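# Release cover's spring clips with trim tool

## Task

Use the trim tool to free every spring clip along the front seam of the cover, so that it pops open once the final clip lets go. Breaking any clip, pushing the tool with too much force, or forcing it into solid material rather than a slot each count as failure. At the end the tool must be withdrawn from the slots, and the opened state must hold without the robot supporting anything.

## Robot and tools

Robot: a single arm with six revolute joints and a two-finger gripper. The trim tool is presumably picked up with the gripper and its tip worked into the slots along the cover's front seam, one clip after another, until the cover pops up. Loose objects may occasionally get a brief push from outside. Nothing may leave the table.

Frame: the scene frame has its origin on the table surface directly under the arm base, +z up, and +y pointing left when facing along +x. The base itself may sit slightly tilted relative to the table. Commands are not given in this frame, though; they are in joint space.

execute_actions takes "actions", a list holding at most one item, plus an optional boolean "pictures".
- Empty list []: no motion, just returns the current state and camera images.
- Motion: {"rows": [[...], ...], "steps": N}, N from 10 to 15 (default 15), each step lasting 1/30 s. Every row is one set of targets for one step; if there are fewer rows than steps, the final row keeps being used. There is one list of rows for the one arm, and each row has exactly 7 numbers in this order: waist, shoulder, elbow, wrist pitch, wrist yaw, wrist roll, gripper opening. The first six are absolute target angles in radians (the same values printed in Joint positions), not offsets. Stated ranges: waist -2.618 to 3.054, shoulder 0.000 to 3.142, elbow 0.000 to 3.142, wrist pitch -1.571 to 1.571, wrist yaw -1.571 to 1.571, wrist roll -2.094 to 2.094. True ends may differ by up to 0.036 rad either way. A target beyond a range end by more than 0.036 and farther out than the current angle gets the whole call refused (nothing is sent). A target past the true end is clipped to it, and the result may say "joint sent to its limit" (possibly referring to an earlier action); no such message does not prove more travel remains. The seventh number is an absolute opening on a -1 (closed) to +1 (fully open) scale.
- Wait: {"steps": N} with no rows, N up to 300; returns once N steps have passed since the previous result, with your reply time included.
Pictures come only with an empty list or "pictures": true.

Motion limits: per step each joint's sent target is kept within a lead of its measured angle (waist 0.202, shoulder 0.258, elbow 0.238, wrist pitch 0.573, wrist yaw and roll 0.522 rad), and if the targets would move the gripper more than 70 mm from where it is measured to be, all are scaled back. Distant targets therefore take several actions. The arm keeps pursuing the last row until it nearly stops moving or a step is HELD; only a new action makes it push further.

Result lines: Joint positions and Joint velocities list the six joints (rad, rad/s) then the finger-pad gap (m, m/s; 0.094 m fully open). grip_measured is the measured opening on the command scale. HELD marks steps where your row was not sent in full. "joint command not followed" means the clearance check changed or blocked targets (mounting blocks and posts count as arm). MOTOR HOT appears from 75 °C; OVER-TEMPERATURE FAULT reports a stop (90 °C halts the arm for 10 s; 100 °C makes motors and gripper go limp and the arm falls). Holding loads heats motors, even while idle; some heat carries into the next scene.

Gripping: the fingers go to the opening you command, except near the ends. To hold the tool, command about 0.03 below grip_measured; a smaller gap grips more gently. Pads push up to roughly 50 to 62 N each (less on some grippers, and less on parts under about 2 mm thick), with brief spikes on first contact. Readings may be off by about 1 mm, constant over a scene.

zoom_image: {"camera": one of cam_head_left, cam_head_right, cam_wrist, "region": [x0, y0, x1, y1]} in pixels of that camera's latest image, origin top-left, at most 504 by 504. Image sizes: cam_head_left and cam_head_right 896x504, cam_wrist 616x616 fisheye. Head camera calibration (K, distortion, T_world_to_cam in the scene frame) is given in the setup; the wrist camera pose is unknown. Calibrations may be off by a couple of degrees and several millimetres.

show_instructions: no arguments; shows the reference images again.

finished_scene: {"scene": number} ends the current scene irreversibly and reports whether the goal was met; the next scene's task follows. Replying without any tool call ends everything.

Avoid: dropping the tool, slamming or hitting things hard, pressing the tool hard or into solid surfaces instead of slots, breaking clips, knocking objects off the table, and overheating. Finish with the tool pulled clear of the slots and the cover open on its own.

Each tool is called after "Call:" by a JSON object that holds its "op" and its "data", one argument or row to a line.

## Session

Call:
{"op": "show_instructions", "data": {

}}

Reference images for this scene: manual page 1, manual page 2, manual page 3, manual page 4.

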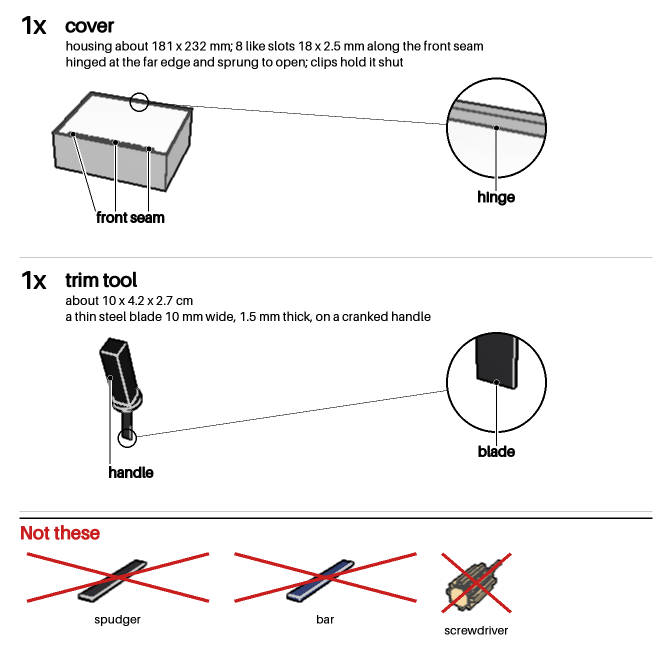

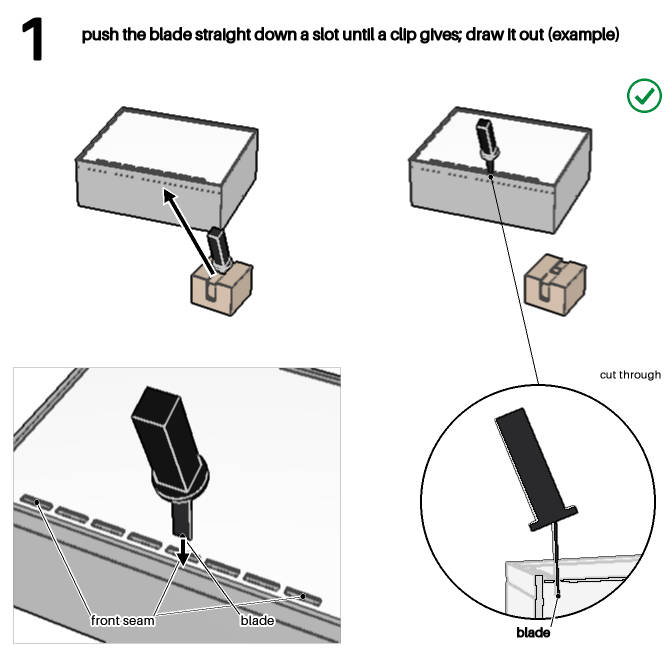

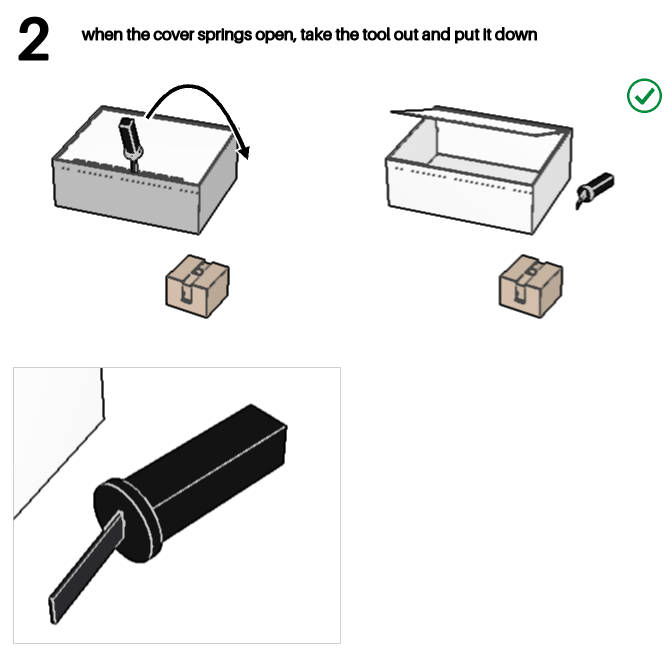

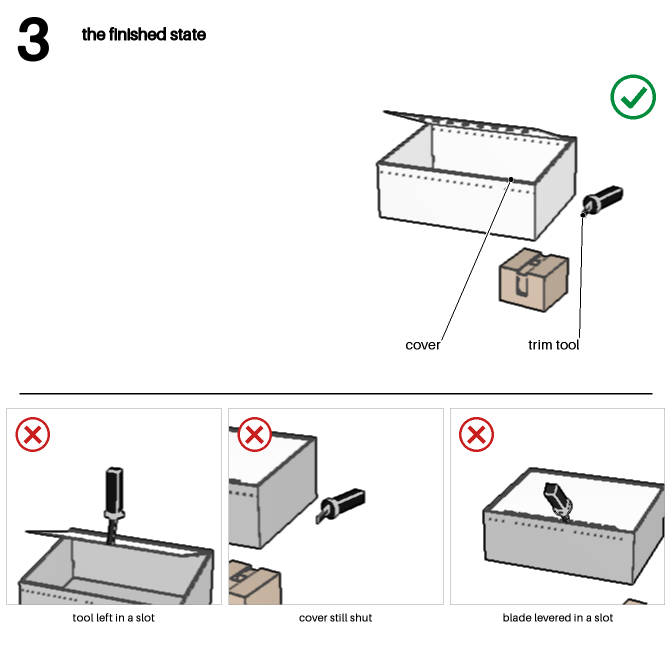

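Call:
{"op": "execute_actions", "data": {
  "actions": []
}}

Scene clock: 0.00 s of 5100.00 s.
grip_measured=+1.000
Joint positions: [-1.585  0.596  0.191  0.649 -0.021  0.175  0.094]
Joint velocities: [ 0.007 -0.007  0.002 -0.081  0.037  0.007  0.   ]
Motor temperatures (°C, as the motors report them): [25 27 26 26 27 24]

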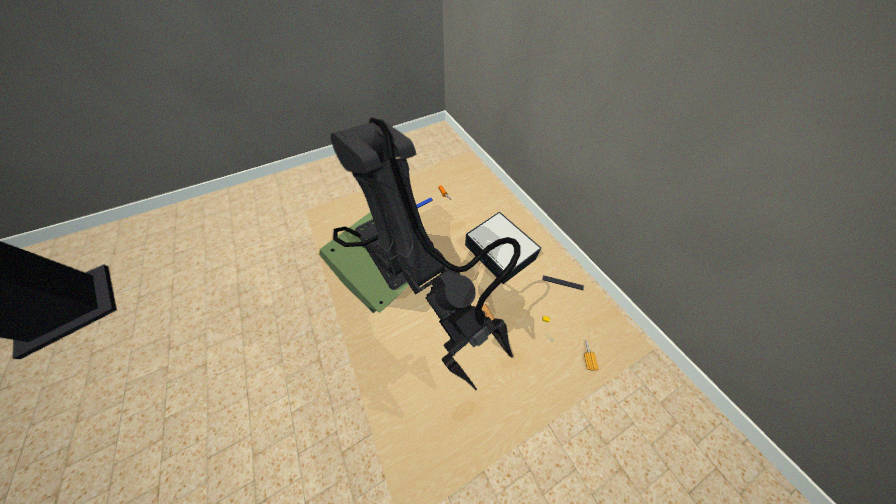

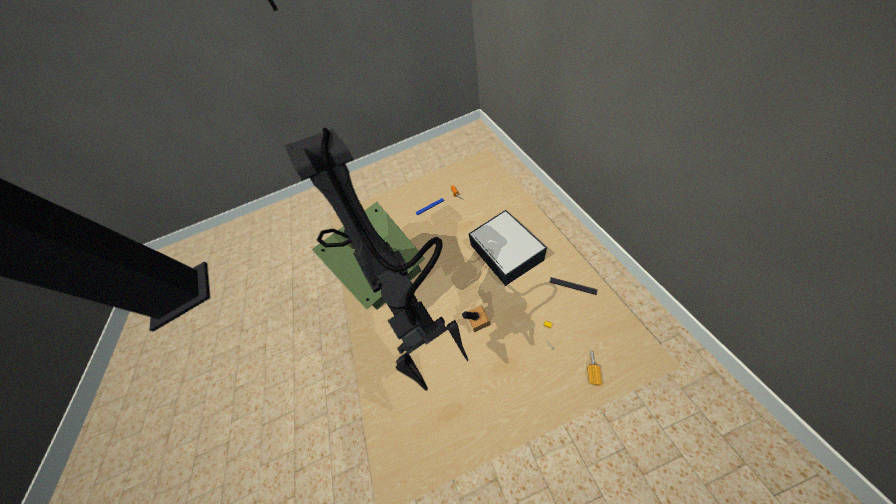

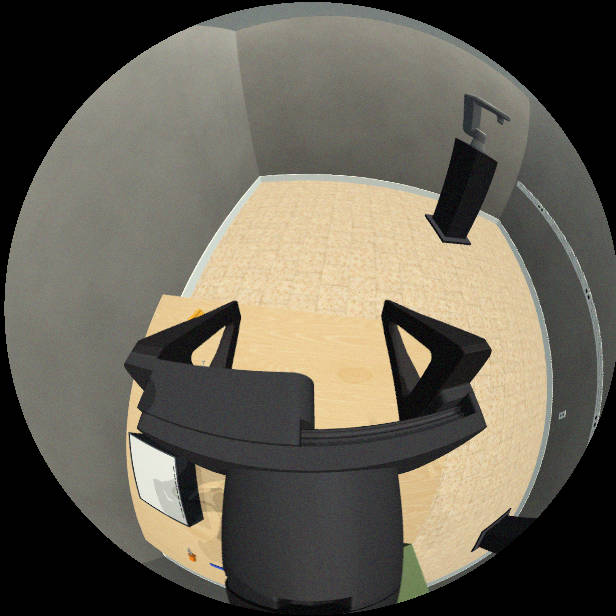

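Call:
{"op": "zoom_image", "data": {
  "camera": "cam_head_right",
  "region": [400,190,620,360]
}}

Call:
{"op": "zoom_image", "data": {
  "camera": "cam_head_left",
  "region": [400,190,620,360]
}}

Region (400, 190, 620, 360) of cam_head_right's 896x504 image, scaled by 2.291, with more detail than that image has; it fills the top 389 rows of this view, and the rest is white.

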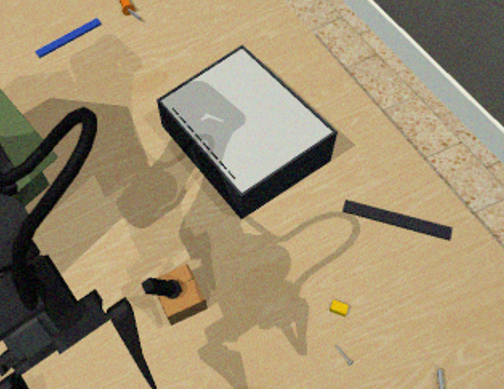

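Region (400, 190, 620, 360) of cam_head_left's 896x504 image, scaled by 2.291, with more detail than that image has; it fills the top 389 rows of this view, and the rest is white.

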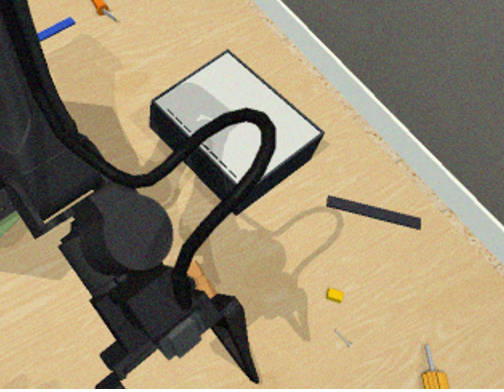

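Call:
{"op": "execute_actions", "data": {
  "actions": [
    {"rows":[[-1.545,0.640,0.225,0.590,0.0,0.125,1],[-1.500,0.685,0.250,0.530,0.022,0.07,1],[-1.455,0.730,0.275,0.470,0.044,0.02,1],[-1.410,0.775,0.300,0.410,0.066,-0.03,1],[-1.365,0.820,0.325,0.350,0.090,-0.08,1],[-1.320,0.865,0.350,0.290,0.112,-0.135,1],[-1.275,0.910,0.375,0.230,0.135,-0.19,1],[-1.230,0.955,0.400,0.170,0.160,-0.24,1],[-1.185,1.000,0.425,0.110,0.182,-0.29,1],[-1.140,1.045,0.450,0.050,0.205,-0.345,1],[-1.095,1.090,0.475,-0.010,0.228,-0.40,1],[-1.050,1.135,0.500,-0.070,0.250,-0.45,1],[-1.010,1.180,0.520,-0.130,0.275,-0.50,1],[-0.975,1.220,0.540,-0.190,0.300,-0.555,1],[-0.945,1.255,0.552,-0.245,0.320,-0.608,1]],"steps":15}
  ]
}}

Call:
{"op": "execute_actions", "data": {
  "actions": [
    {"steps":30}
  ],
  "pictures": true
}}

Scene clock: 7.87 s of 5100.00 s.
grip_measured=+1.000
Joint positions: [-1.448  0.728  0.263  0.549  0.028  0.069  0.094]
Joint velocities: [ 1.272  1.326  0.755 -1.106  0.388 -0.93   0.   ]
Motor temperatures (°C, as the motors report them): [25 28 27 28 27 24]
Steps of this call (steps 1 to 90: nothing new was sent; then 4.70 s passed at rest; steps 91 to 95: the first 5 steps of this action). Readings (joint positions):
91: [-1.580 0.600 0.192 0.648 -0.017 0.169]
92: [-1.562 0.615 0.200 0.637 -0.009 0.153]
94: [-1.492 0.683 0.238 0.585 0.014 0.102]
95: the state above

Scene clock: 8.87 s of 5100.00 s.
grip_measured=+1.000
Joint positions: [-0.95   1.251  0.524 -0.224  0.31  -0.597  0.094]
Joint velocities: [-0.017 -0.007 -0.012 -0.022  0.022 -0.007  0.   ]
Motor temperatures (°C, as the motors report them): [25 28 27 28 27 24]
Kept back: nothing.
Steps of this call (steps 1 to 10: the last 10 steps of your previous action; steps 11 to 30: the robot went on to your last target). Readings (joint positions):
1: [-1.402 0.774 0.289 0.508 0.043 0.032]
2: [-1.357 0.821 0.316 0.463 0.059 -0.009]
4: [-1.267 0.913 0.367 0.363 0.096 -0.096]
8: [-1.089 1.094 0.464 0.141 0.177 -0.288]
30: the state above

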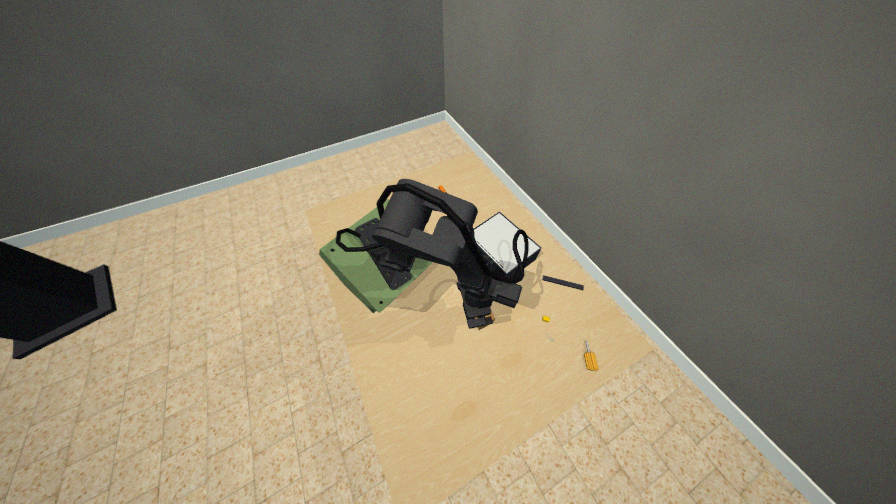

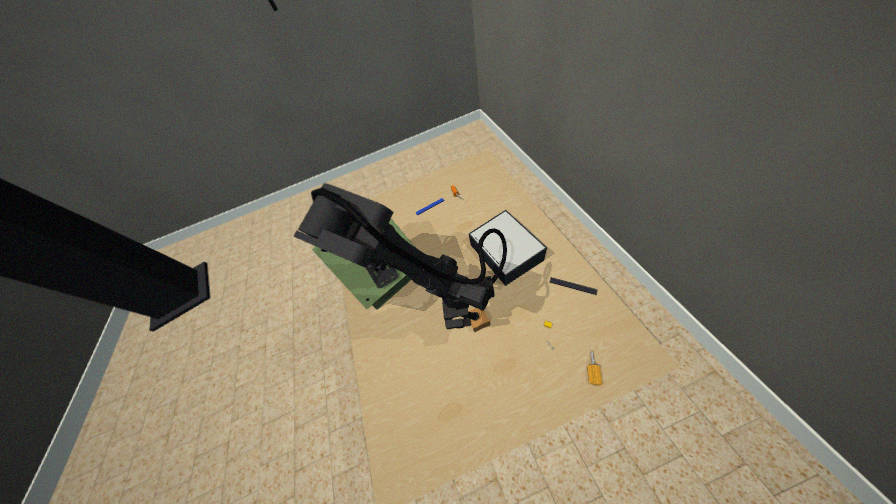

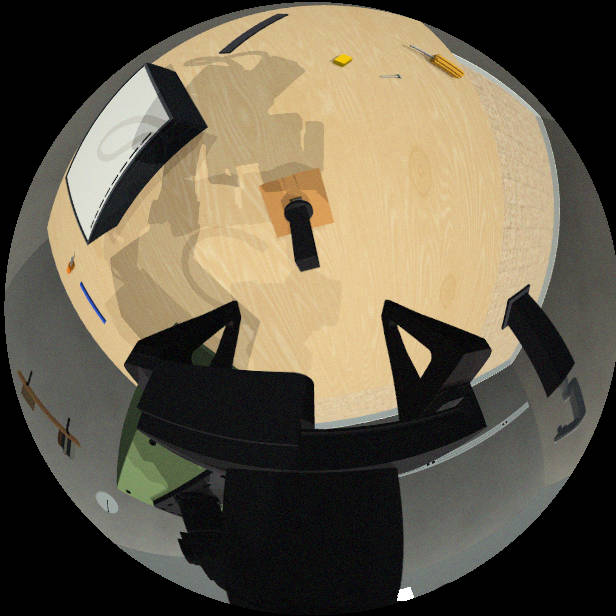

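Call:
{"op": "execute_actions", "data": {
  "actions": [
    {"rows":[[-0.945,1.270,0.562,-0.215,0.322,-0.62,1],[-0.942,1.295,0.568,-0.198,0.324,-0.64,1],[-0.939,1.320,0.574,-0.181,0.326,-0.66,1],[-0.936,1.345,0.580,-0.164,0.328,-0.68,1],[-0.933,1.370,0.586,-0.147,0.330,-0.70,1],[-0.930,1.395,0.592,-0.130,0.332,-0.72,1],[-0.927,1.420,0.598,-0.113,0.334,-0.74,1],[-0.924,1.440,0.604,-0.096,0.335,-0.76,1],[-0.921,1.458,0.610,-0.080,0.336,-0.78,1],[-0.918,1.475,0.614,-0.064,0.337,-0.80,1]],"steps":13}
  ]
}}

Call:
{"op": "execute_actions", "data": {
  "actions": [
    {"steps":25}
  ],
  "pictures": true
}}

Scene clock: 13.13 s of 5100.00 s.
grip_measured=+1.000
Joint positions: [-0.95   1.267  0.533 -0.223  0.314 -0.615  0.094]
Joint velocities: [ 0.007  0.437  0.217  0.095  0.007 -0.256  0.   ]
Motor temperatures (°C, as the motors report them): [25 28 27 27 27 24]
Steps of this call (steps 1 to 15: the robot went on to your last target; steps 16 to 90: nothing new was sent; then 1.17 s passed at rest; steps 91 to 93: the first 3 steps of this action). Readings (joint positions):
91: [-0.950 1.251 0.524 -0.226 0.312 -0.601]
92: [-0.950 1.255 0.527 -0.226 0.313 -0.606]
93: the state above

Scene clock: 13.97 s of 5100.00 s.
grip_measured=+1.000
Joint positions: [-0.931  1.463  0.585 -0.08   0.329 -0.79   0.094]
Joint velocities: [-0.012  0.002 -0.017  0.081 -0.051  0.022  0.   ]
Motor temperatures (°C, as the motors report them): [25 28 27 27 27 24]
Kept back: nothing.
Steps of this call (steps 1 to 10: the last 10 steps of your previous action; steps 11 to 25: the robot went on to your last target). Readings (joint positions):
1: [-0.950 1.286 0.541 -0.215 0.315 -0.625]
2: [-0.950 1.309 0.550 -0.204 0.317 -0.638]
4: [-0.947 1.360 0.565 -0.178 0.320 -0.667]
8: [-0.934 1.447 0.584 -0.125 0.325 -0.732]
25: the state above

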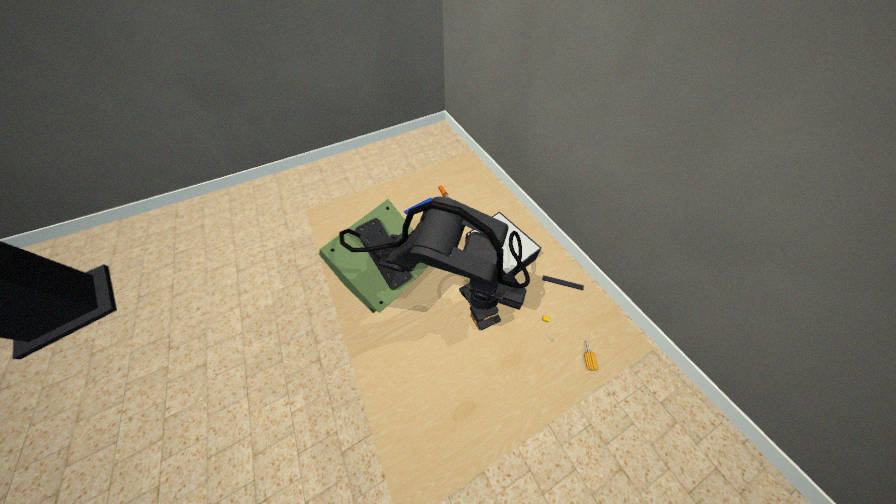

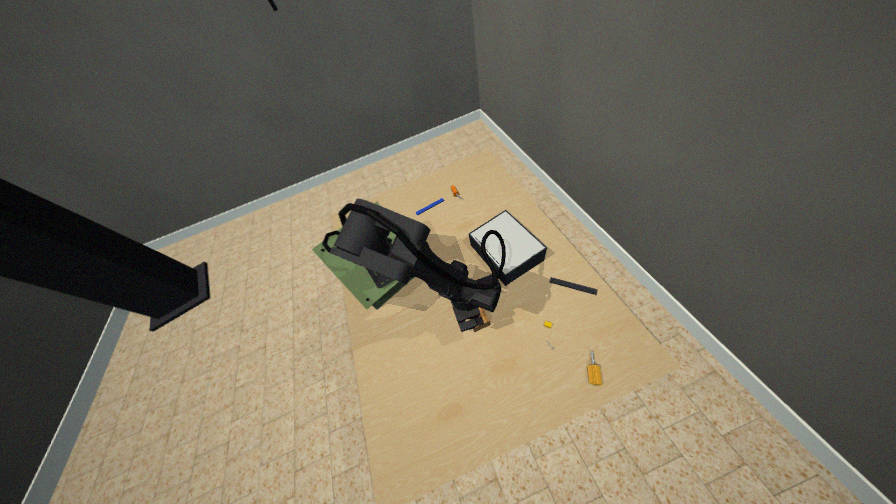

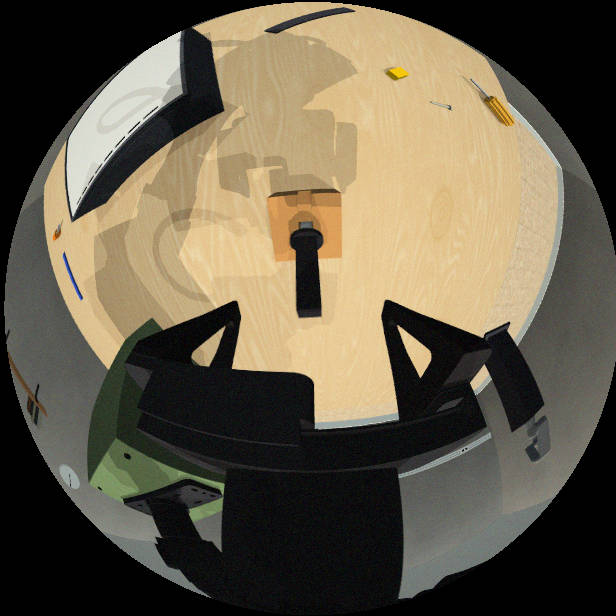

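Call:
{"op": "execute_actions", "data": {
  "actions": []
}}

Scene clock: 15.80 s of 5100.00 s.
grip_measured=+1.000
Joint positions: [-0.931  1.463  0.585 -0.079  0.329 -0.791  0.094]
Joint velocities: [-0.002  0.007 -0.007 -0.037 -0.007 -0.022  0.   ]
Motor temperatures (°C, as the motors report them): [25 28 27 27 27 24]
Kept back: nothing.
Steps of this call (steps 1 to 30: the robot went on to your last target; steps 31 to 55: nothing new was sent). Readings (joint positions):
1: [-0.931 1.463 0.585 -0.080 0.329 -0.790]
2: [-0.931 1.463 0.585 -0.080 0.329 -0.790]
4: [-0.931 1.463 0.585 -0.080 0.329 -0.791]
8: [-0.931 1.463 0.585 -0.080 0.329 -0.791]
55: the state above
The arm was judged still, so your last target was given up. Only a new action makes it travel on or press farther. Fingers that are still opening or closing keep moving.

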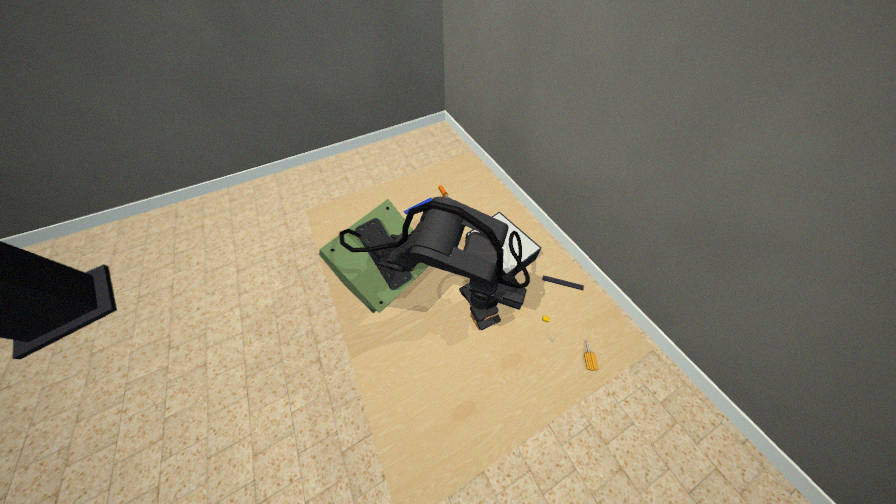

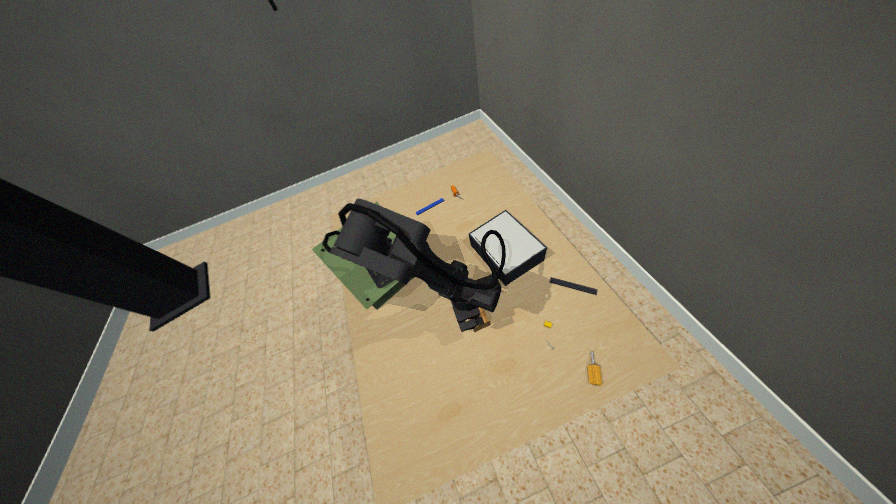

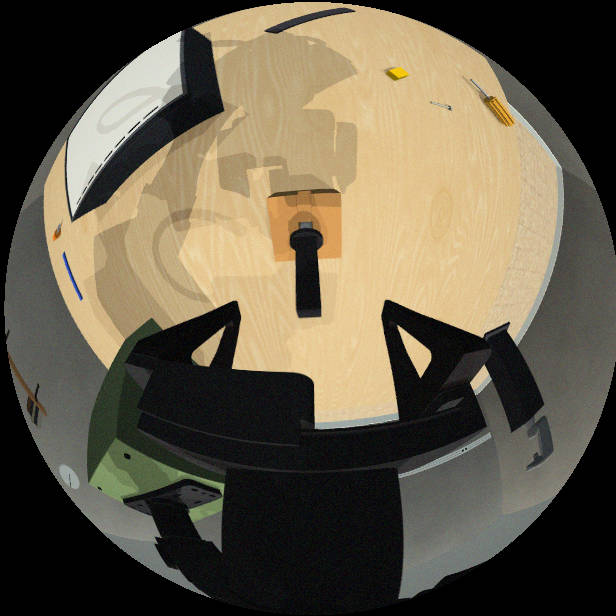

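Call:
{"op": "execute_actions", "data": {
  "actions": [
    {"rows":[[-0.940,1.49,0.60,-0.055,0.325,-0.80,1],[-0.943,1.50,0.60,-0.04,0.32,-0.803,1],[-0.946,1.51,0.60,-0.03,0.316,-0.806,1],[-0.949,1.52,0.60,-0.02,0.312,-0.809,1],[-0.952,1.53,0.60,-0.01,0.309,-0.812,1],[-0.955,1.54,0.60,0.0,0.306,-0.815,1],[-0.955,1.55,0.60,0.012,0.306,-0.815,1],[-0.955,1.56,0.60,0.024,0.306,-0.815,1],[-0.955,1.567,0.60,0.033,0.306,-0.815,1]],"steps":15}
  ]
}}

Call:
{"op": "execute_actions", "data": {
  "actions": [
    {"steps":15}
  ],
  "pictures": true
}}

Scene clock: 18.87 s of 5100.00 s.
grip_measured=+1.000
Joint positions: [-0.937  1.493  0.585 -0.052  0.327 -0.796  0.094]
Joint velocities: [-0.095  0.305 -0.007  0.168 -0.051 -0.095  0.   ]
Motor temperatures (°C, as the motors report them): [25 28 27 27 27 24]
Steps of this call (steps 1 to 87: nothing new was sent; steps 88 to 92: the first 5 steps of this action). Readings (joint positions):
88: [-0.931 1.464 0.585 -0.078 0.329 -0.791]
89: [-0.931 1.467 0.585 -0.074 0.329 -0.792]
91: [-0.934 1.482 0.585 -0.060 0.328 -0.794]
92: the state above

Scene clock: 19.37 s of 5100.00 s.
grip_measured=+1.000
Joint positions: [-0.947  1.553  0.585  0.015  0.321 -0.806  0.094]
Joint velocities: [-0.002 -0.012  0.012 -0.051 -0.007 -0.022  0.   ]
Motor temperatures (°C, as the motors report them): [25 28 27 27 27 24]
Kept back: nothing.
Steps of this call (steps 1 to 10: the last 10 steps of your previous action; steps 11 to 15: the robot went on to your last target). Readings (joint positions):
1: [-0.940 1.504 0.585 -0.045 0.326 -0.798]
2: [-0.943 1.515 0.585 -0.037 0.325 -0.799]
4: [-0.947 1.537 0.585 -0.020 0.324 -0.802]
8: [-0.947 1.553 0.585 -0.001 0.321 -0.805]
15: the state above

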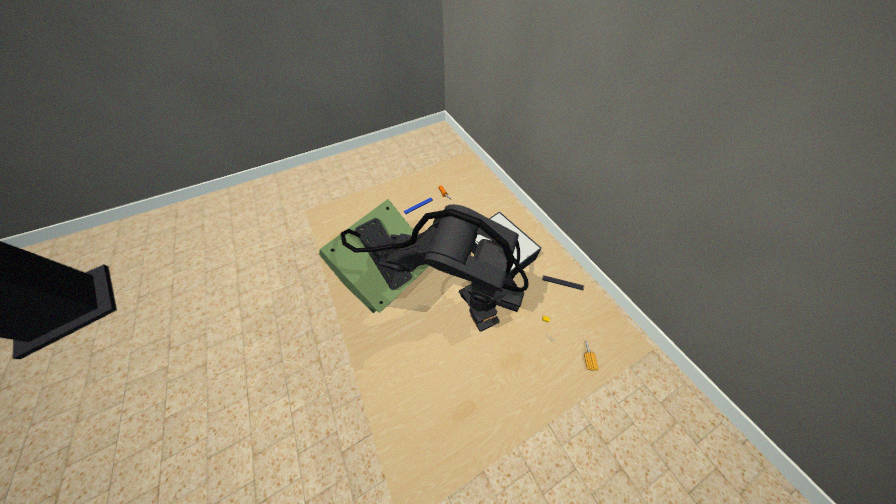

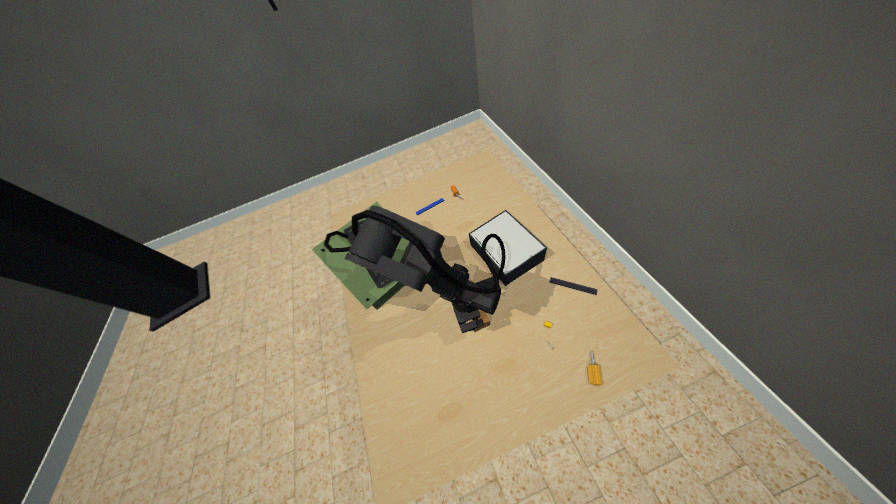

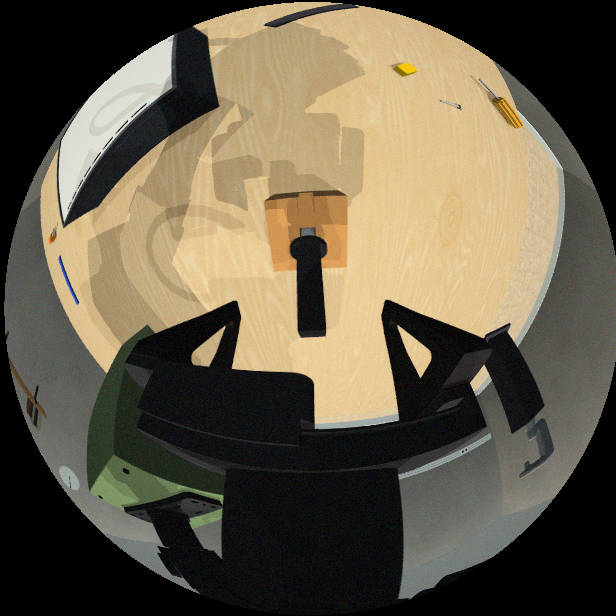

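Call:
{"op": "execute_actions", "data": {
  "actions": [
    {"rows":[[-0.958,1.585,0.628,0.04,0.312,-0.816,1],[-0.961,1.595,0.628,0.05,0.309,-0.819,1],[-0.964,1.605,0.628,0.06,0.306,-0.822,1],[-0.967,1.615,0.628,0.07,0.304,-0.825,1],[-0.970,1.625,0.628,0.08,0.302,-0.828,1],[-0.973,1.635,0.628,0.09,0.30,-0.831,1],[-0.976,1.645,0.628,0.10,0.298,-0.834,1],[-0.979,1.655,0.628,0.11,0.296,-0.836,1],[-0.982,1.665,0.628,0.12,0.294,-0.838,1],[-0.982,1.674,0.628,0.131,0.294,-0.838,1]],"steps":15}
  ]
}}

Call:
{"op": "execute_actions", "data": {
  "actions": [
    {"steps":16}
  ],
  "pictures": true
}}

Scene clock: 22.17 s of 5100.00 s.
grip_measured=+1.000
Joint positions: [-0.955  1.588  0.604  0.04   0.319 -0.812  0.094]
Joint velocities: [-0.095  0.291  0.046  0.212 -0.037 -0.066  0.   ]
Motor temperatures (°C, as the motors report them): [25 28 27 27 27 24]
Steps of this call (steps 1 to 15: the robot went on to your last target; steps 16 to 79: nothing new was sent; steps 80 to 84: the first 5 steps of this action). Readings (joint positions):
80: [-0.947 1.555 0.587 0.018 0.320 -0.807]
81: [-0.948 1.561 0.591 0.020 0.320 -0.807]
83: [-0.952 1.579 0.601 0.032 0.320 -0.810]
84: the state above

Scene clock: 22.70 s of 5100.00 s.
grip_measured=+1.000
Joint positions: [-0.974  1.66   0.605  0.113  0.309 -0.829  0.094]
Joint velocities: [-0.007  0.012 -0.012  0.037 -0.051  0.037  0.   ]
Motor temperatures (°C, as the motors report them): [25 28 27 27 27 24]
Kept back: nothing.
Steps of this call (steps 1 to 10: the last 10 steps of your previous action; steps 11 to 16: the robot went on to your last target). Readings (joint positions):
1: [-0.958 1.598 0.605 0.049 0.318 -0.813]
2: [-0.961 1.609 0.605 0.057 0.317 -0.816]
4: [-0.968 1.630 0.605 0.073 0.315 -0.820]
8: [-0.974 1.659 0.605 0.094 0.311 -0.826]
16: the state above

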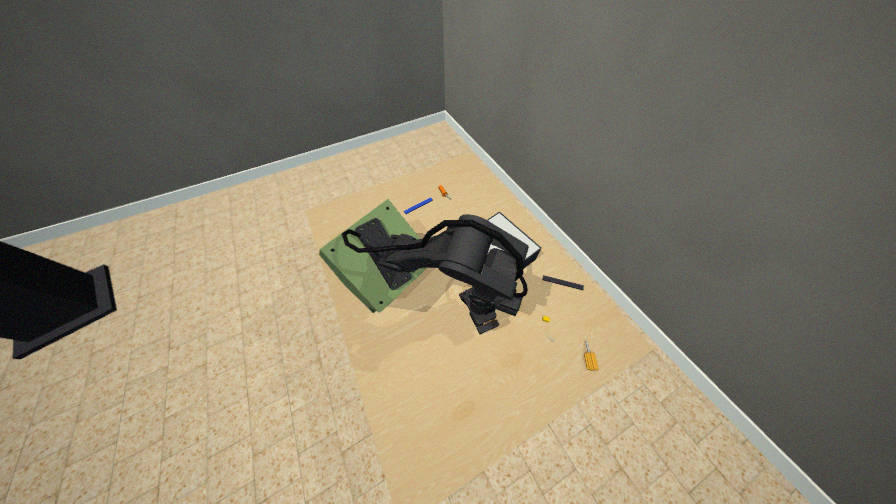

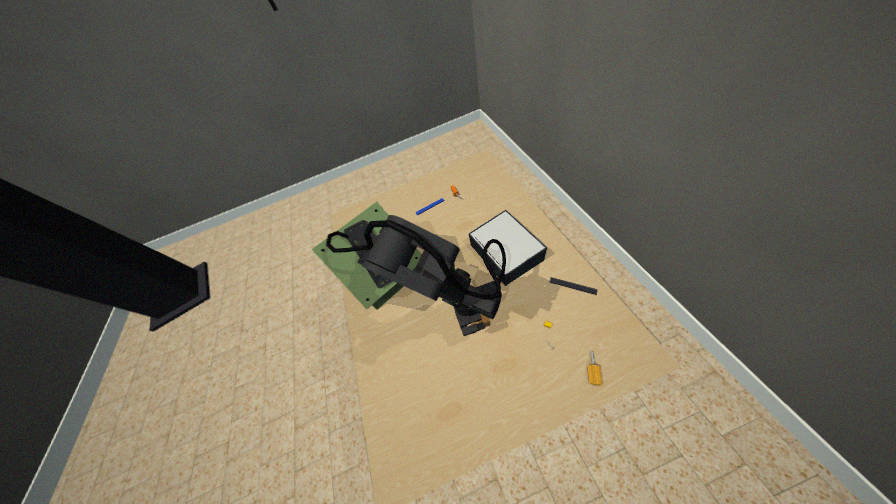

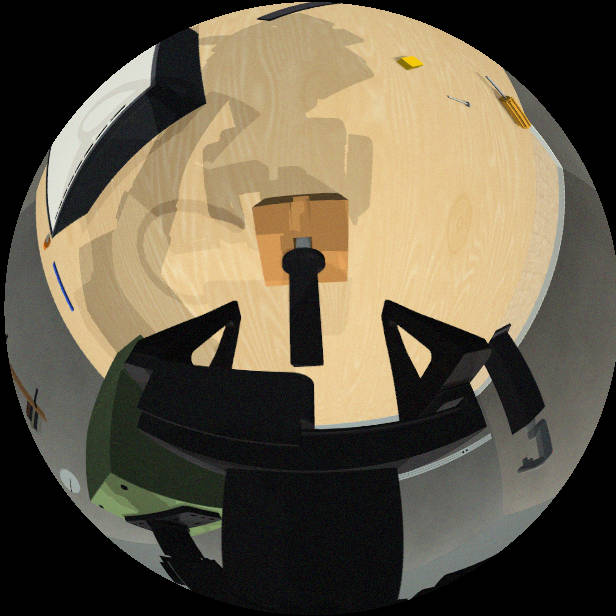

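Call:
{"op": "execute_actions", "data": {
  "actions": [
    {"rows":[[-0.958,1.68,0.58,0.131,0.30,-0.838,1],[-0.955,1.682,0.58,0.131,0.30,-0.838,1],[-0.952,1.682,0.58,0.131,0.30,-0.838,1],[-0.951,1.682,0.595,0.131,0.30,-0.838,1]],"steps":12}
  ]
}}

Call:
{"op": "execute_actions", "data": {
  "actions": [
    {"steps":16}
  ],
  "pictures": true
}}

Scene clock: 24.33 s of 5100.00 s.
grip_measured=+1.000
Joint positions: [-0.973  1.66   0.605  0.116  0.309 -0.829  0.094]
Joint velocities: [ 0.007 -0.007 -0.027  0.007  0.007  0.066  0.   ]
Motor temperatures (°C, as the motors report them): [25 28 27 27 27 24]
Steps of this call (steps 1 to 15: the robot went on to your last target; steps 16 to 47: nothing new was sent; steps 48 to 49: the first 2 steps of this action). Readings (joint positions):
48: [-0.974 1.660 0.605 0.116 0.309 -0.829]
49: the state above

Scene clock: 24.87 s of 5100.00 s.
grip_measured=+1.000
Joint positions: [-0.965  1.66   0.605  0.116  0.309 -0.829  0.094]
Joint velocities: [ 0.022 -0.012 -0.002 -0.007  0.037 -0.037  0.   ]
Motor temperatures (°C, as the motors report them): [25 28 27 27 27 24]
Kept back: nothing.
Steps of this call (steps 1 to 10: the last 10 steps of your previous action; steps 11 to 15: the robot went on to your last target; step 16: nothing new was sent). Readings (joint positions):
1: [-0.972 1.660 0.605 0.116 0.309 -0.829]
2: [-0.970 1.660 0.605 0.116 0.309 -0.829]
4: [-0.966 1.660 0.605 0.116 0.309 -0.829]
8: [-0.965 1.660 0.605 0.116 0.309 -0.829]
16: the state above
The arm was judged still, so your last target was given up. Only a new action makes it travel on or press farther. Fingers that are still opening or closing keep moving.

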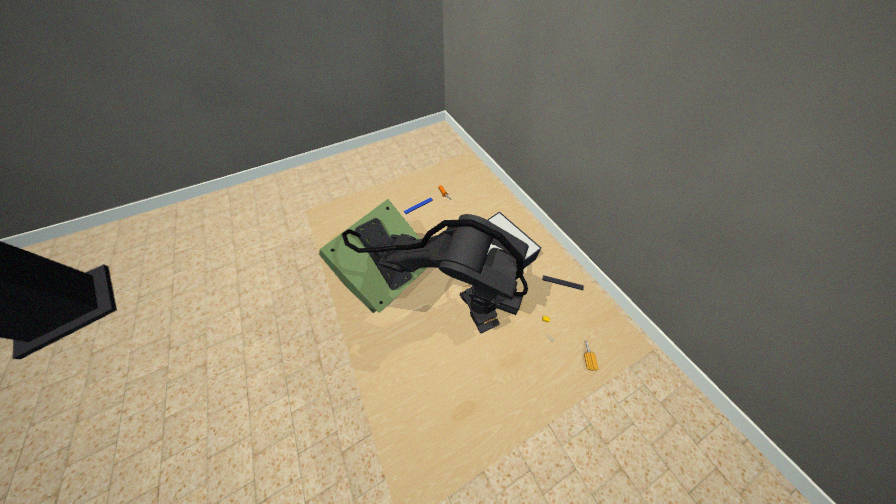

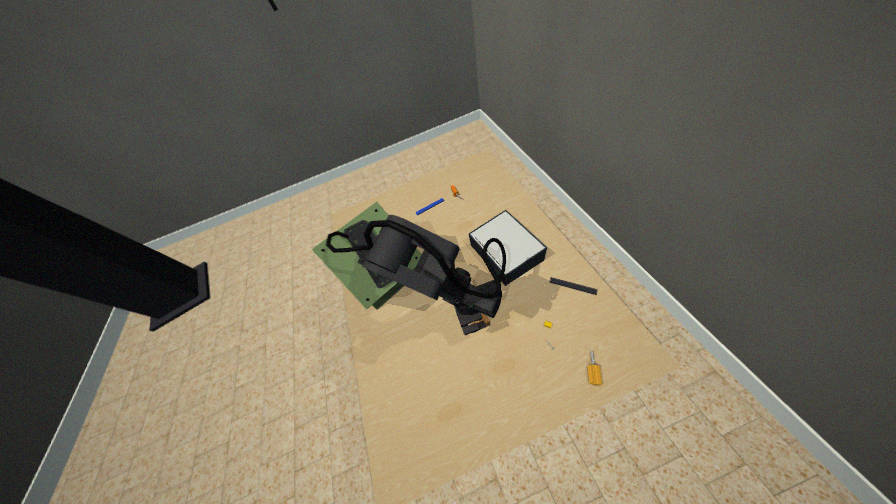

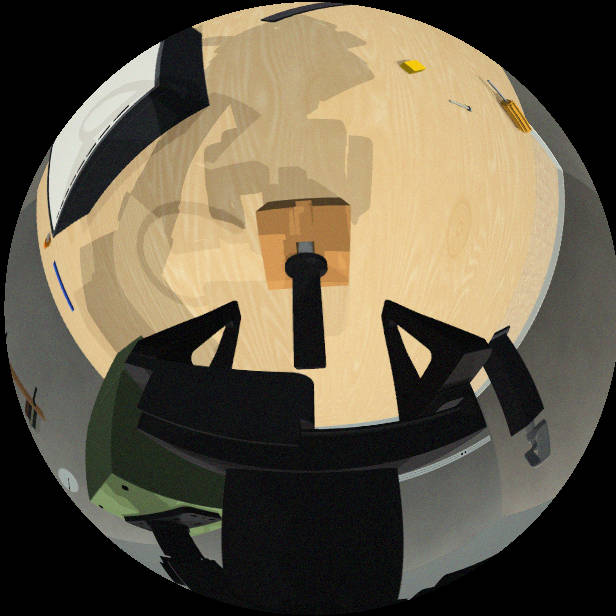

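Call:
{"op": "execute_actions", "data": {
  "actions": [
    {"rows":[[-0.945,1.674,0.605,0.131,0.30,-0.838,1],[-0.943,1.674,0.605,0.131,0.30,-0.838,0.6],[-0.943,1.674,0.605,0.131,0.30,-0.838,0.3],[-0.943,1.674,0.605,0.131,0.30,-0.838,0.0],[-0.943,1.674,0.605,0.131,0.30,-0.838,-0.3],[-0.943,1.674,0.605,0.131,0.30,-0.838,-0.5]],"steps":15}
  ]
}}

Call:
{"op": "execute_actions", "data": {
  "actions": [
    {"steps":20}
  ],
  "pictures": true
}}

Scene clock: 25.50 s of 5100.00 s.
grip_measured=-0.047
Joint positions: [-0.957  1.66   0.605  0.116  0.309 -0.829  0.045]
Joint velocities: [ 0.046  0.017  0.007 -0.022  0.007  0.066 -0.42 ]
Motor temperatures (°C, as the motors report them): [25 28 27 27 27 24]
Steps of this call (steps 1 to 14: nothing new was sent; steps 15 to 19: the first 5 steps of this action). Readings (joint positions):
15: [-0.964 1.660 0.605 0.116 0.309 -0.829]
16: [-0.963 1.660 0.605 0.116 0.309 -0.829]
18: [-0.958 1.660 0.605 0.116 0.309 -0.829]
19: the state above

Scene clock: 26.17 s of 5100.00 s.
grip_measured=-0.498
Joint positions: [-0.956  1.66   0.605  0.116  0.309 -0.829  0.024]
Joint velocities: [-0.012 -0.007  0.012 -0.022 -0.066 -0.066 -0.   ]
Motor temperatures (°C, as the motors report them): [25 28 27 27 27 24]
Kept back: nothing.
Steps of this call (steps 1 to 10: the last 10 steps of your previous action; steps 11 to 15: the robot went on to your last target; steps 16 to 20: nothing new was sent). Readings (joint positions):
1: [-0.957 1.660 0.605 0.116 0.309 -0.829]
2: [-0.956 1.660 0.605 0.116 0.309 -0.829]
4: [-0.956 1.660 0.605 0.116 0.309 -0.829]
8: [-0.956 1.660 0.605 0.116 0.309 -0.829]
20: the state above
The arm was judged still, so your last target was given up. Only a new action makes it travel on or press farther. Fingers that are still opening or closing keep moving.

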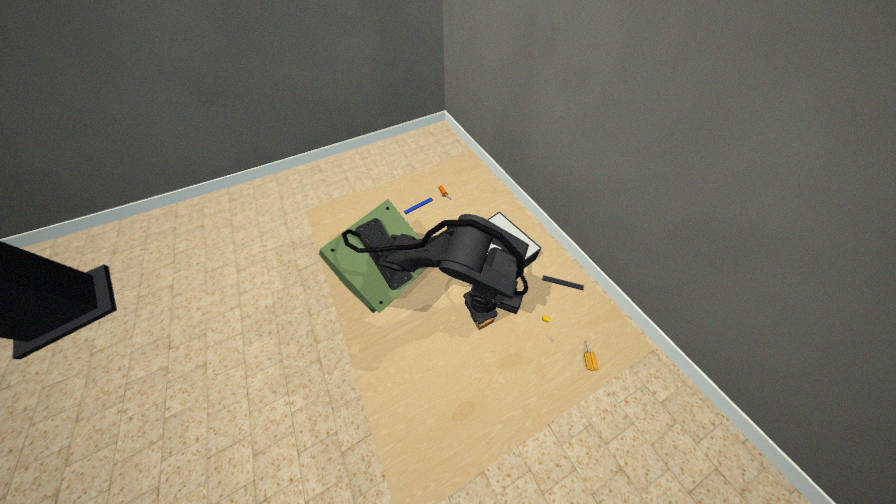

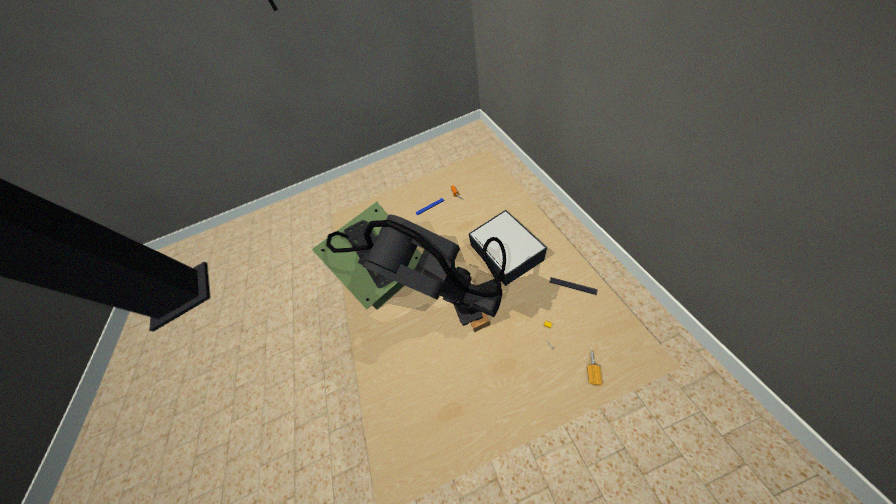

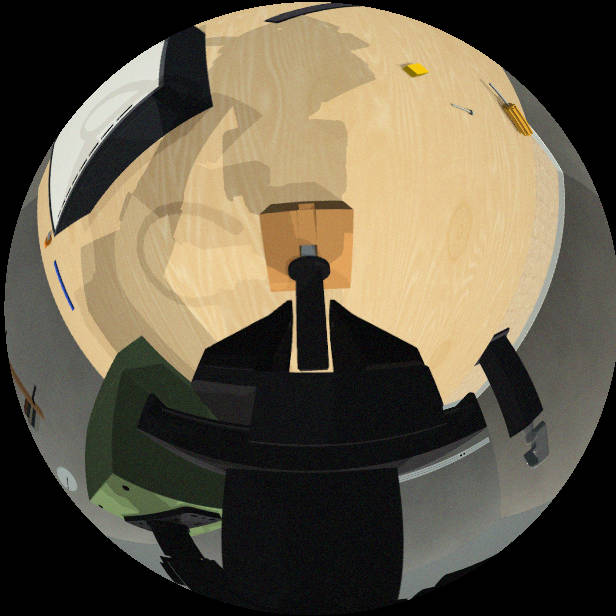

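Call:
{"op": "execute_actions", "data": {
  "actions": [
    {"rows":[[-0.945,1.674,0.605,0.131,0.30,-0.838,-0.58],[-0.945,1.674,0.605,0.131,0.30,-0.838,-0.63],[-0.945,1.674,0.605,0.131,0.30,-0.838,-0.67],[-0.945,1.674,0.605,0.131,0.30,-0.838,-0.71]],"steps":15}
  ]
}}

Call:
{"op": "execute_actions", "data": {
  "actions": [
    {"steps":15}
  ]
}}

Scene clock: 26.80 s of 5100.00 s.
grip_measured=-0.673
Joint positions: [-0.956  1.66   0.605  0.116  0.308 -0.83   0.015]
Joint velocities: [-0.002  0.002 -0.002 -0.051 -0.037  0.051  0.   ]
Motor temperatures (°C, as the motors report them): [25 28 26 27 27 24]
Steps of this call (steps 1 to 14: nothing new was sent; steps 15 to 19: the first 5 steps of this action). Readings (joint positions):
15: [-0.956 1.660 0.605 0.116 0.309 -0.829]
16: [-0.956 1.660 0.605 0.116 0.309 -0.829]
18: [-0.956 1.660 0.605 0.116 0.308 -0.830]
19: the state above

Scene clock: 27.30 s of 5100.00 s.
grip_measured=-0.673
Joint positions: [-0.956  1.66   0.605  0.116  0.308 -0.83   0.015]
Joint velocities: [-0.002 -0.007  0.002  0.022  0.007 -0.037  0.001]
Motor temperatures (°C, as the motors report them): [25 28 26 27 27 24]
Kept back: nothing.
Steps of this call (steps 1 to 10: the last 10 steps of your previous action; steps 11 to 15: the robot went on to your last target). Readings (joint positions):
1: [-0.956 1.660 0.605 0.116 0.308 -0.830]
2: [-0.956 1.660 0.605 0.116 0.308 -0.830]
4: [-0.956 1.660 0.605 0.116 0.308 -0.830]
8: [-0.956 1.660 0.605 0.116 0.308 -0.830]
15: the state above
The arm was judged still, so your last target was given up. Only a new action makes it travel on or press farther. Fingers that are still opening or closing keep moving.


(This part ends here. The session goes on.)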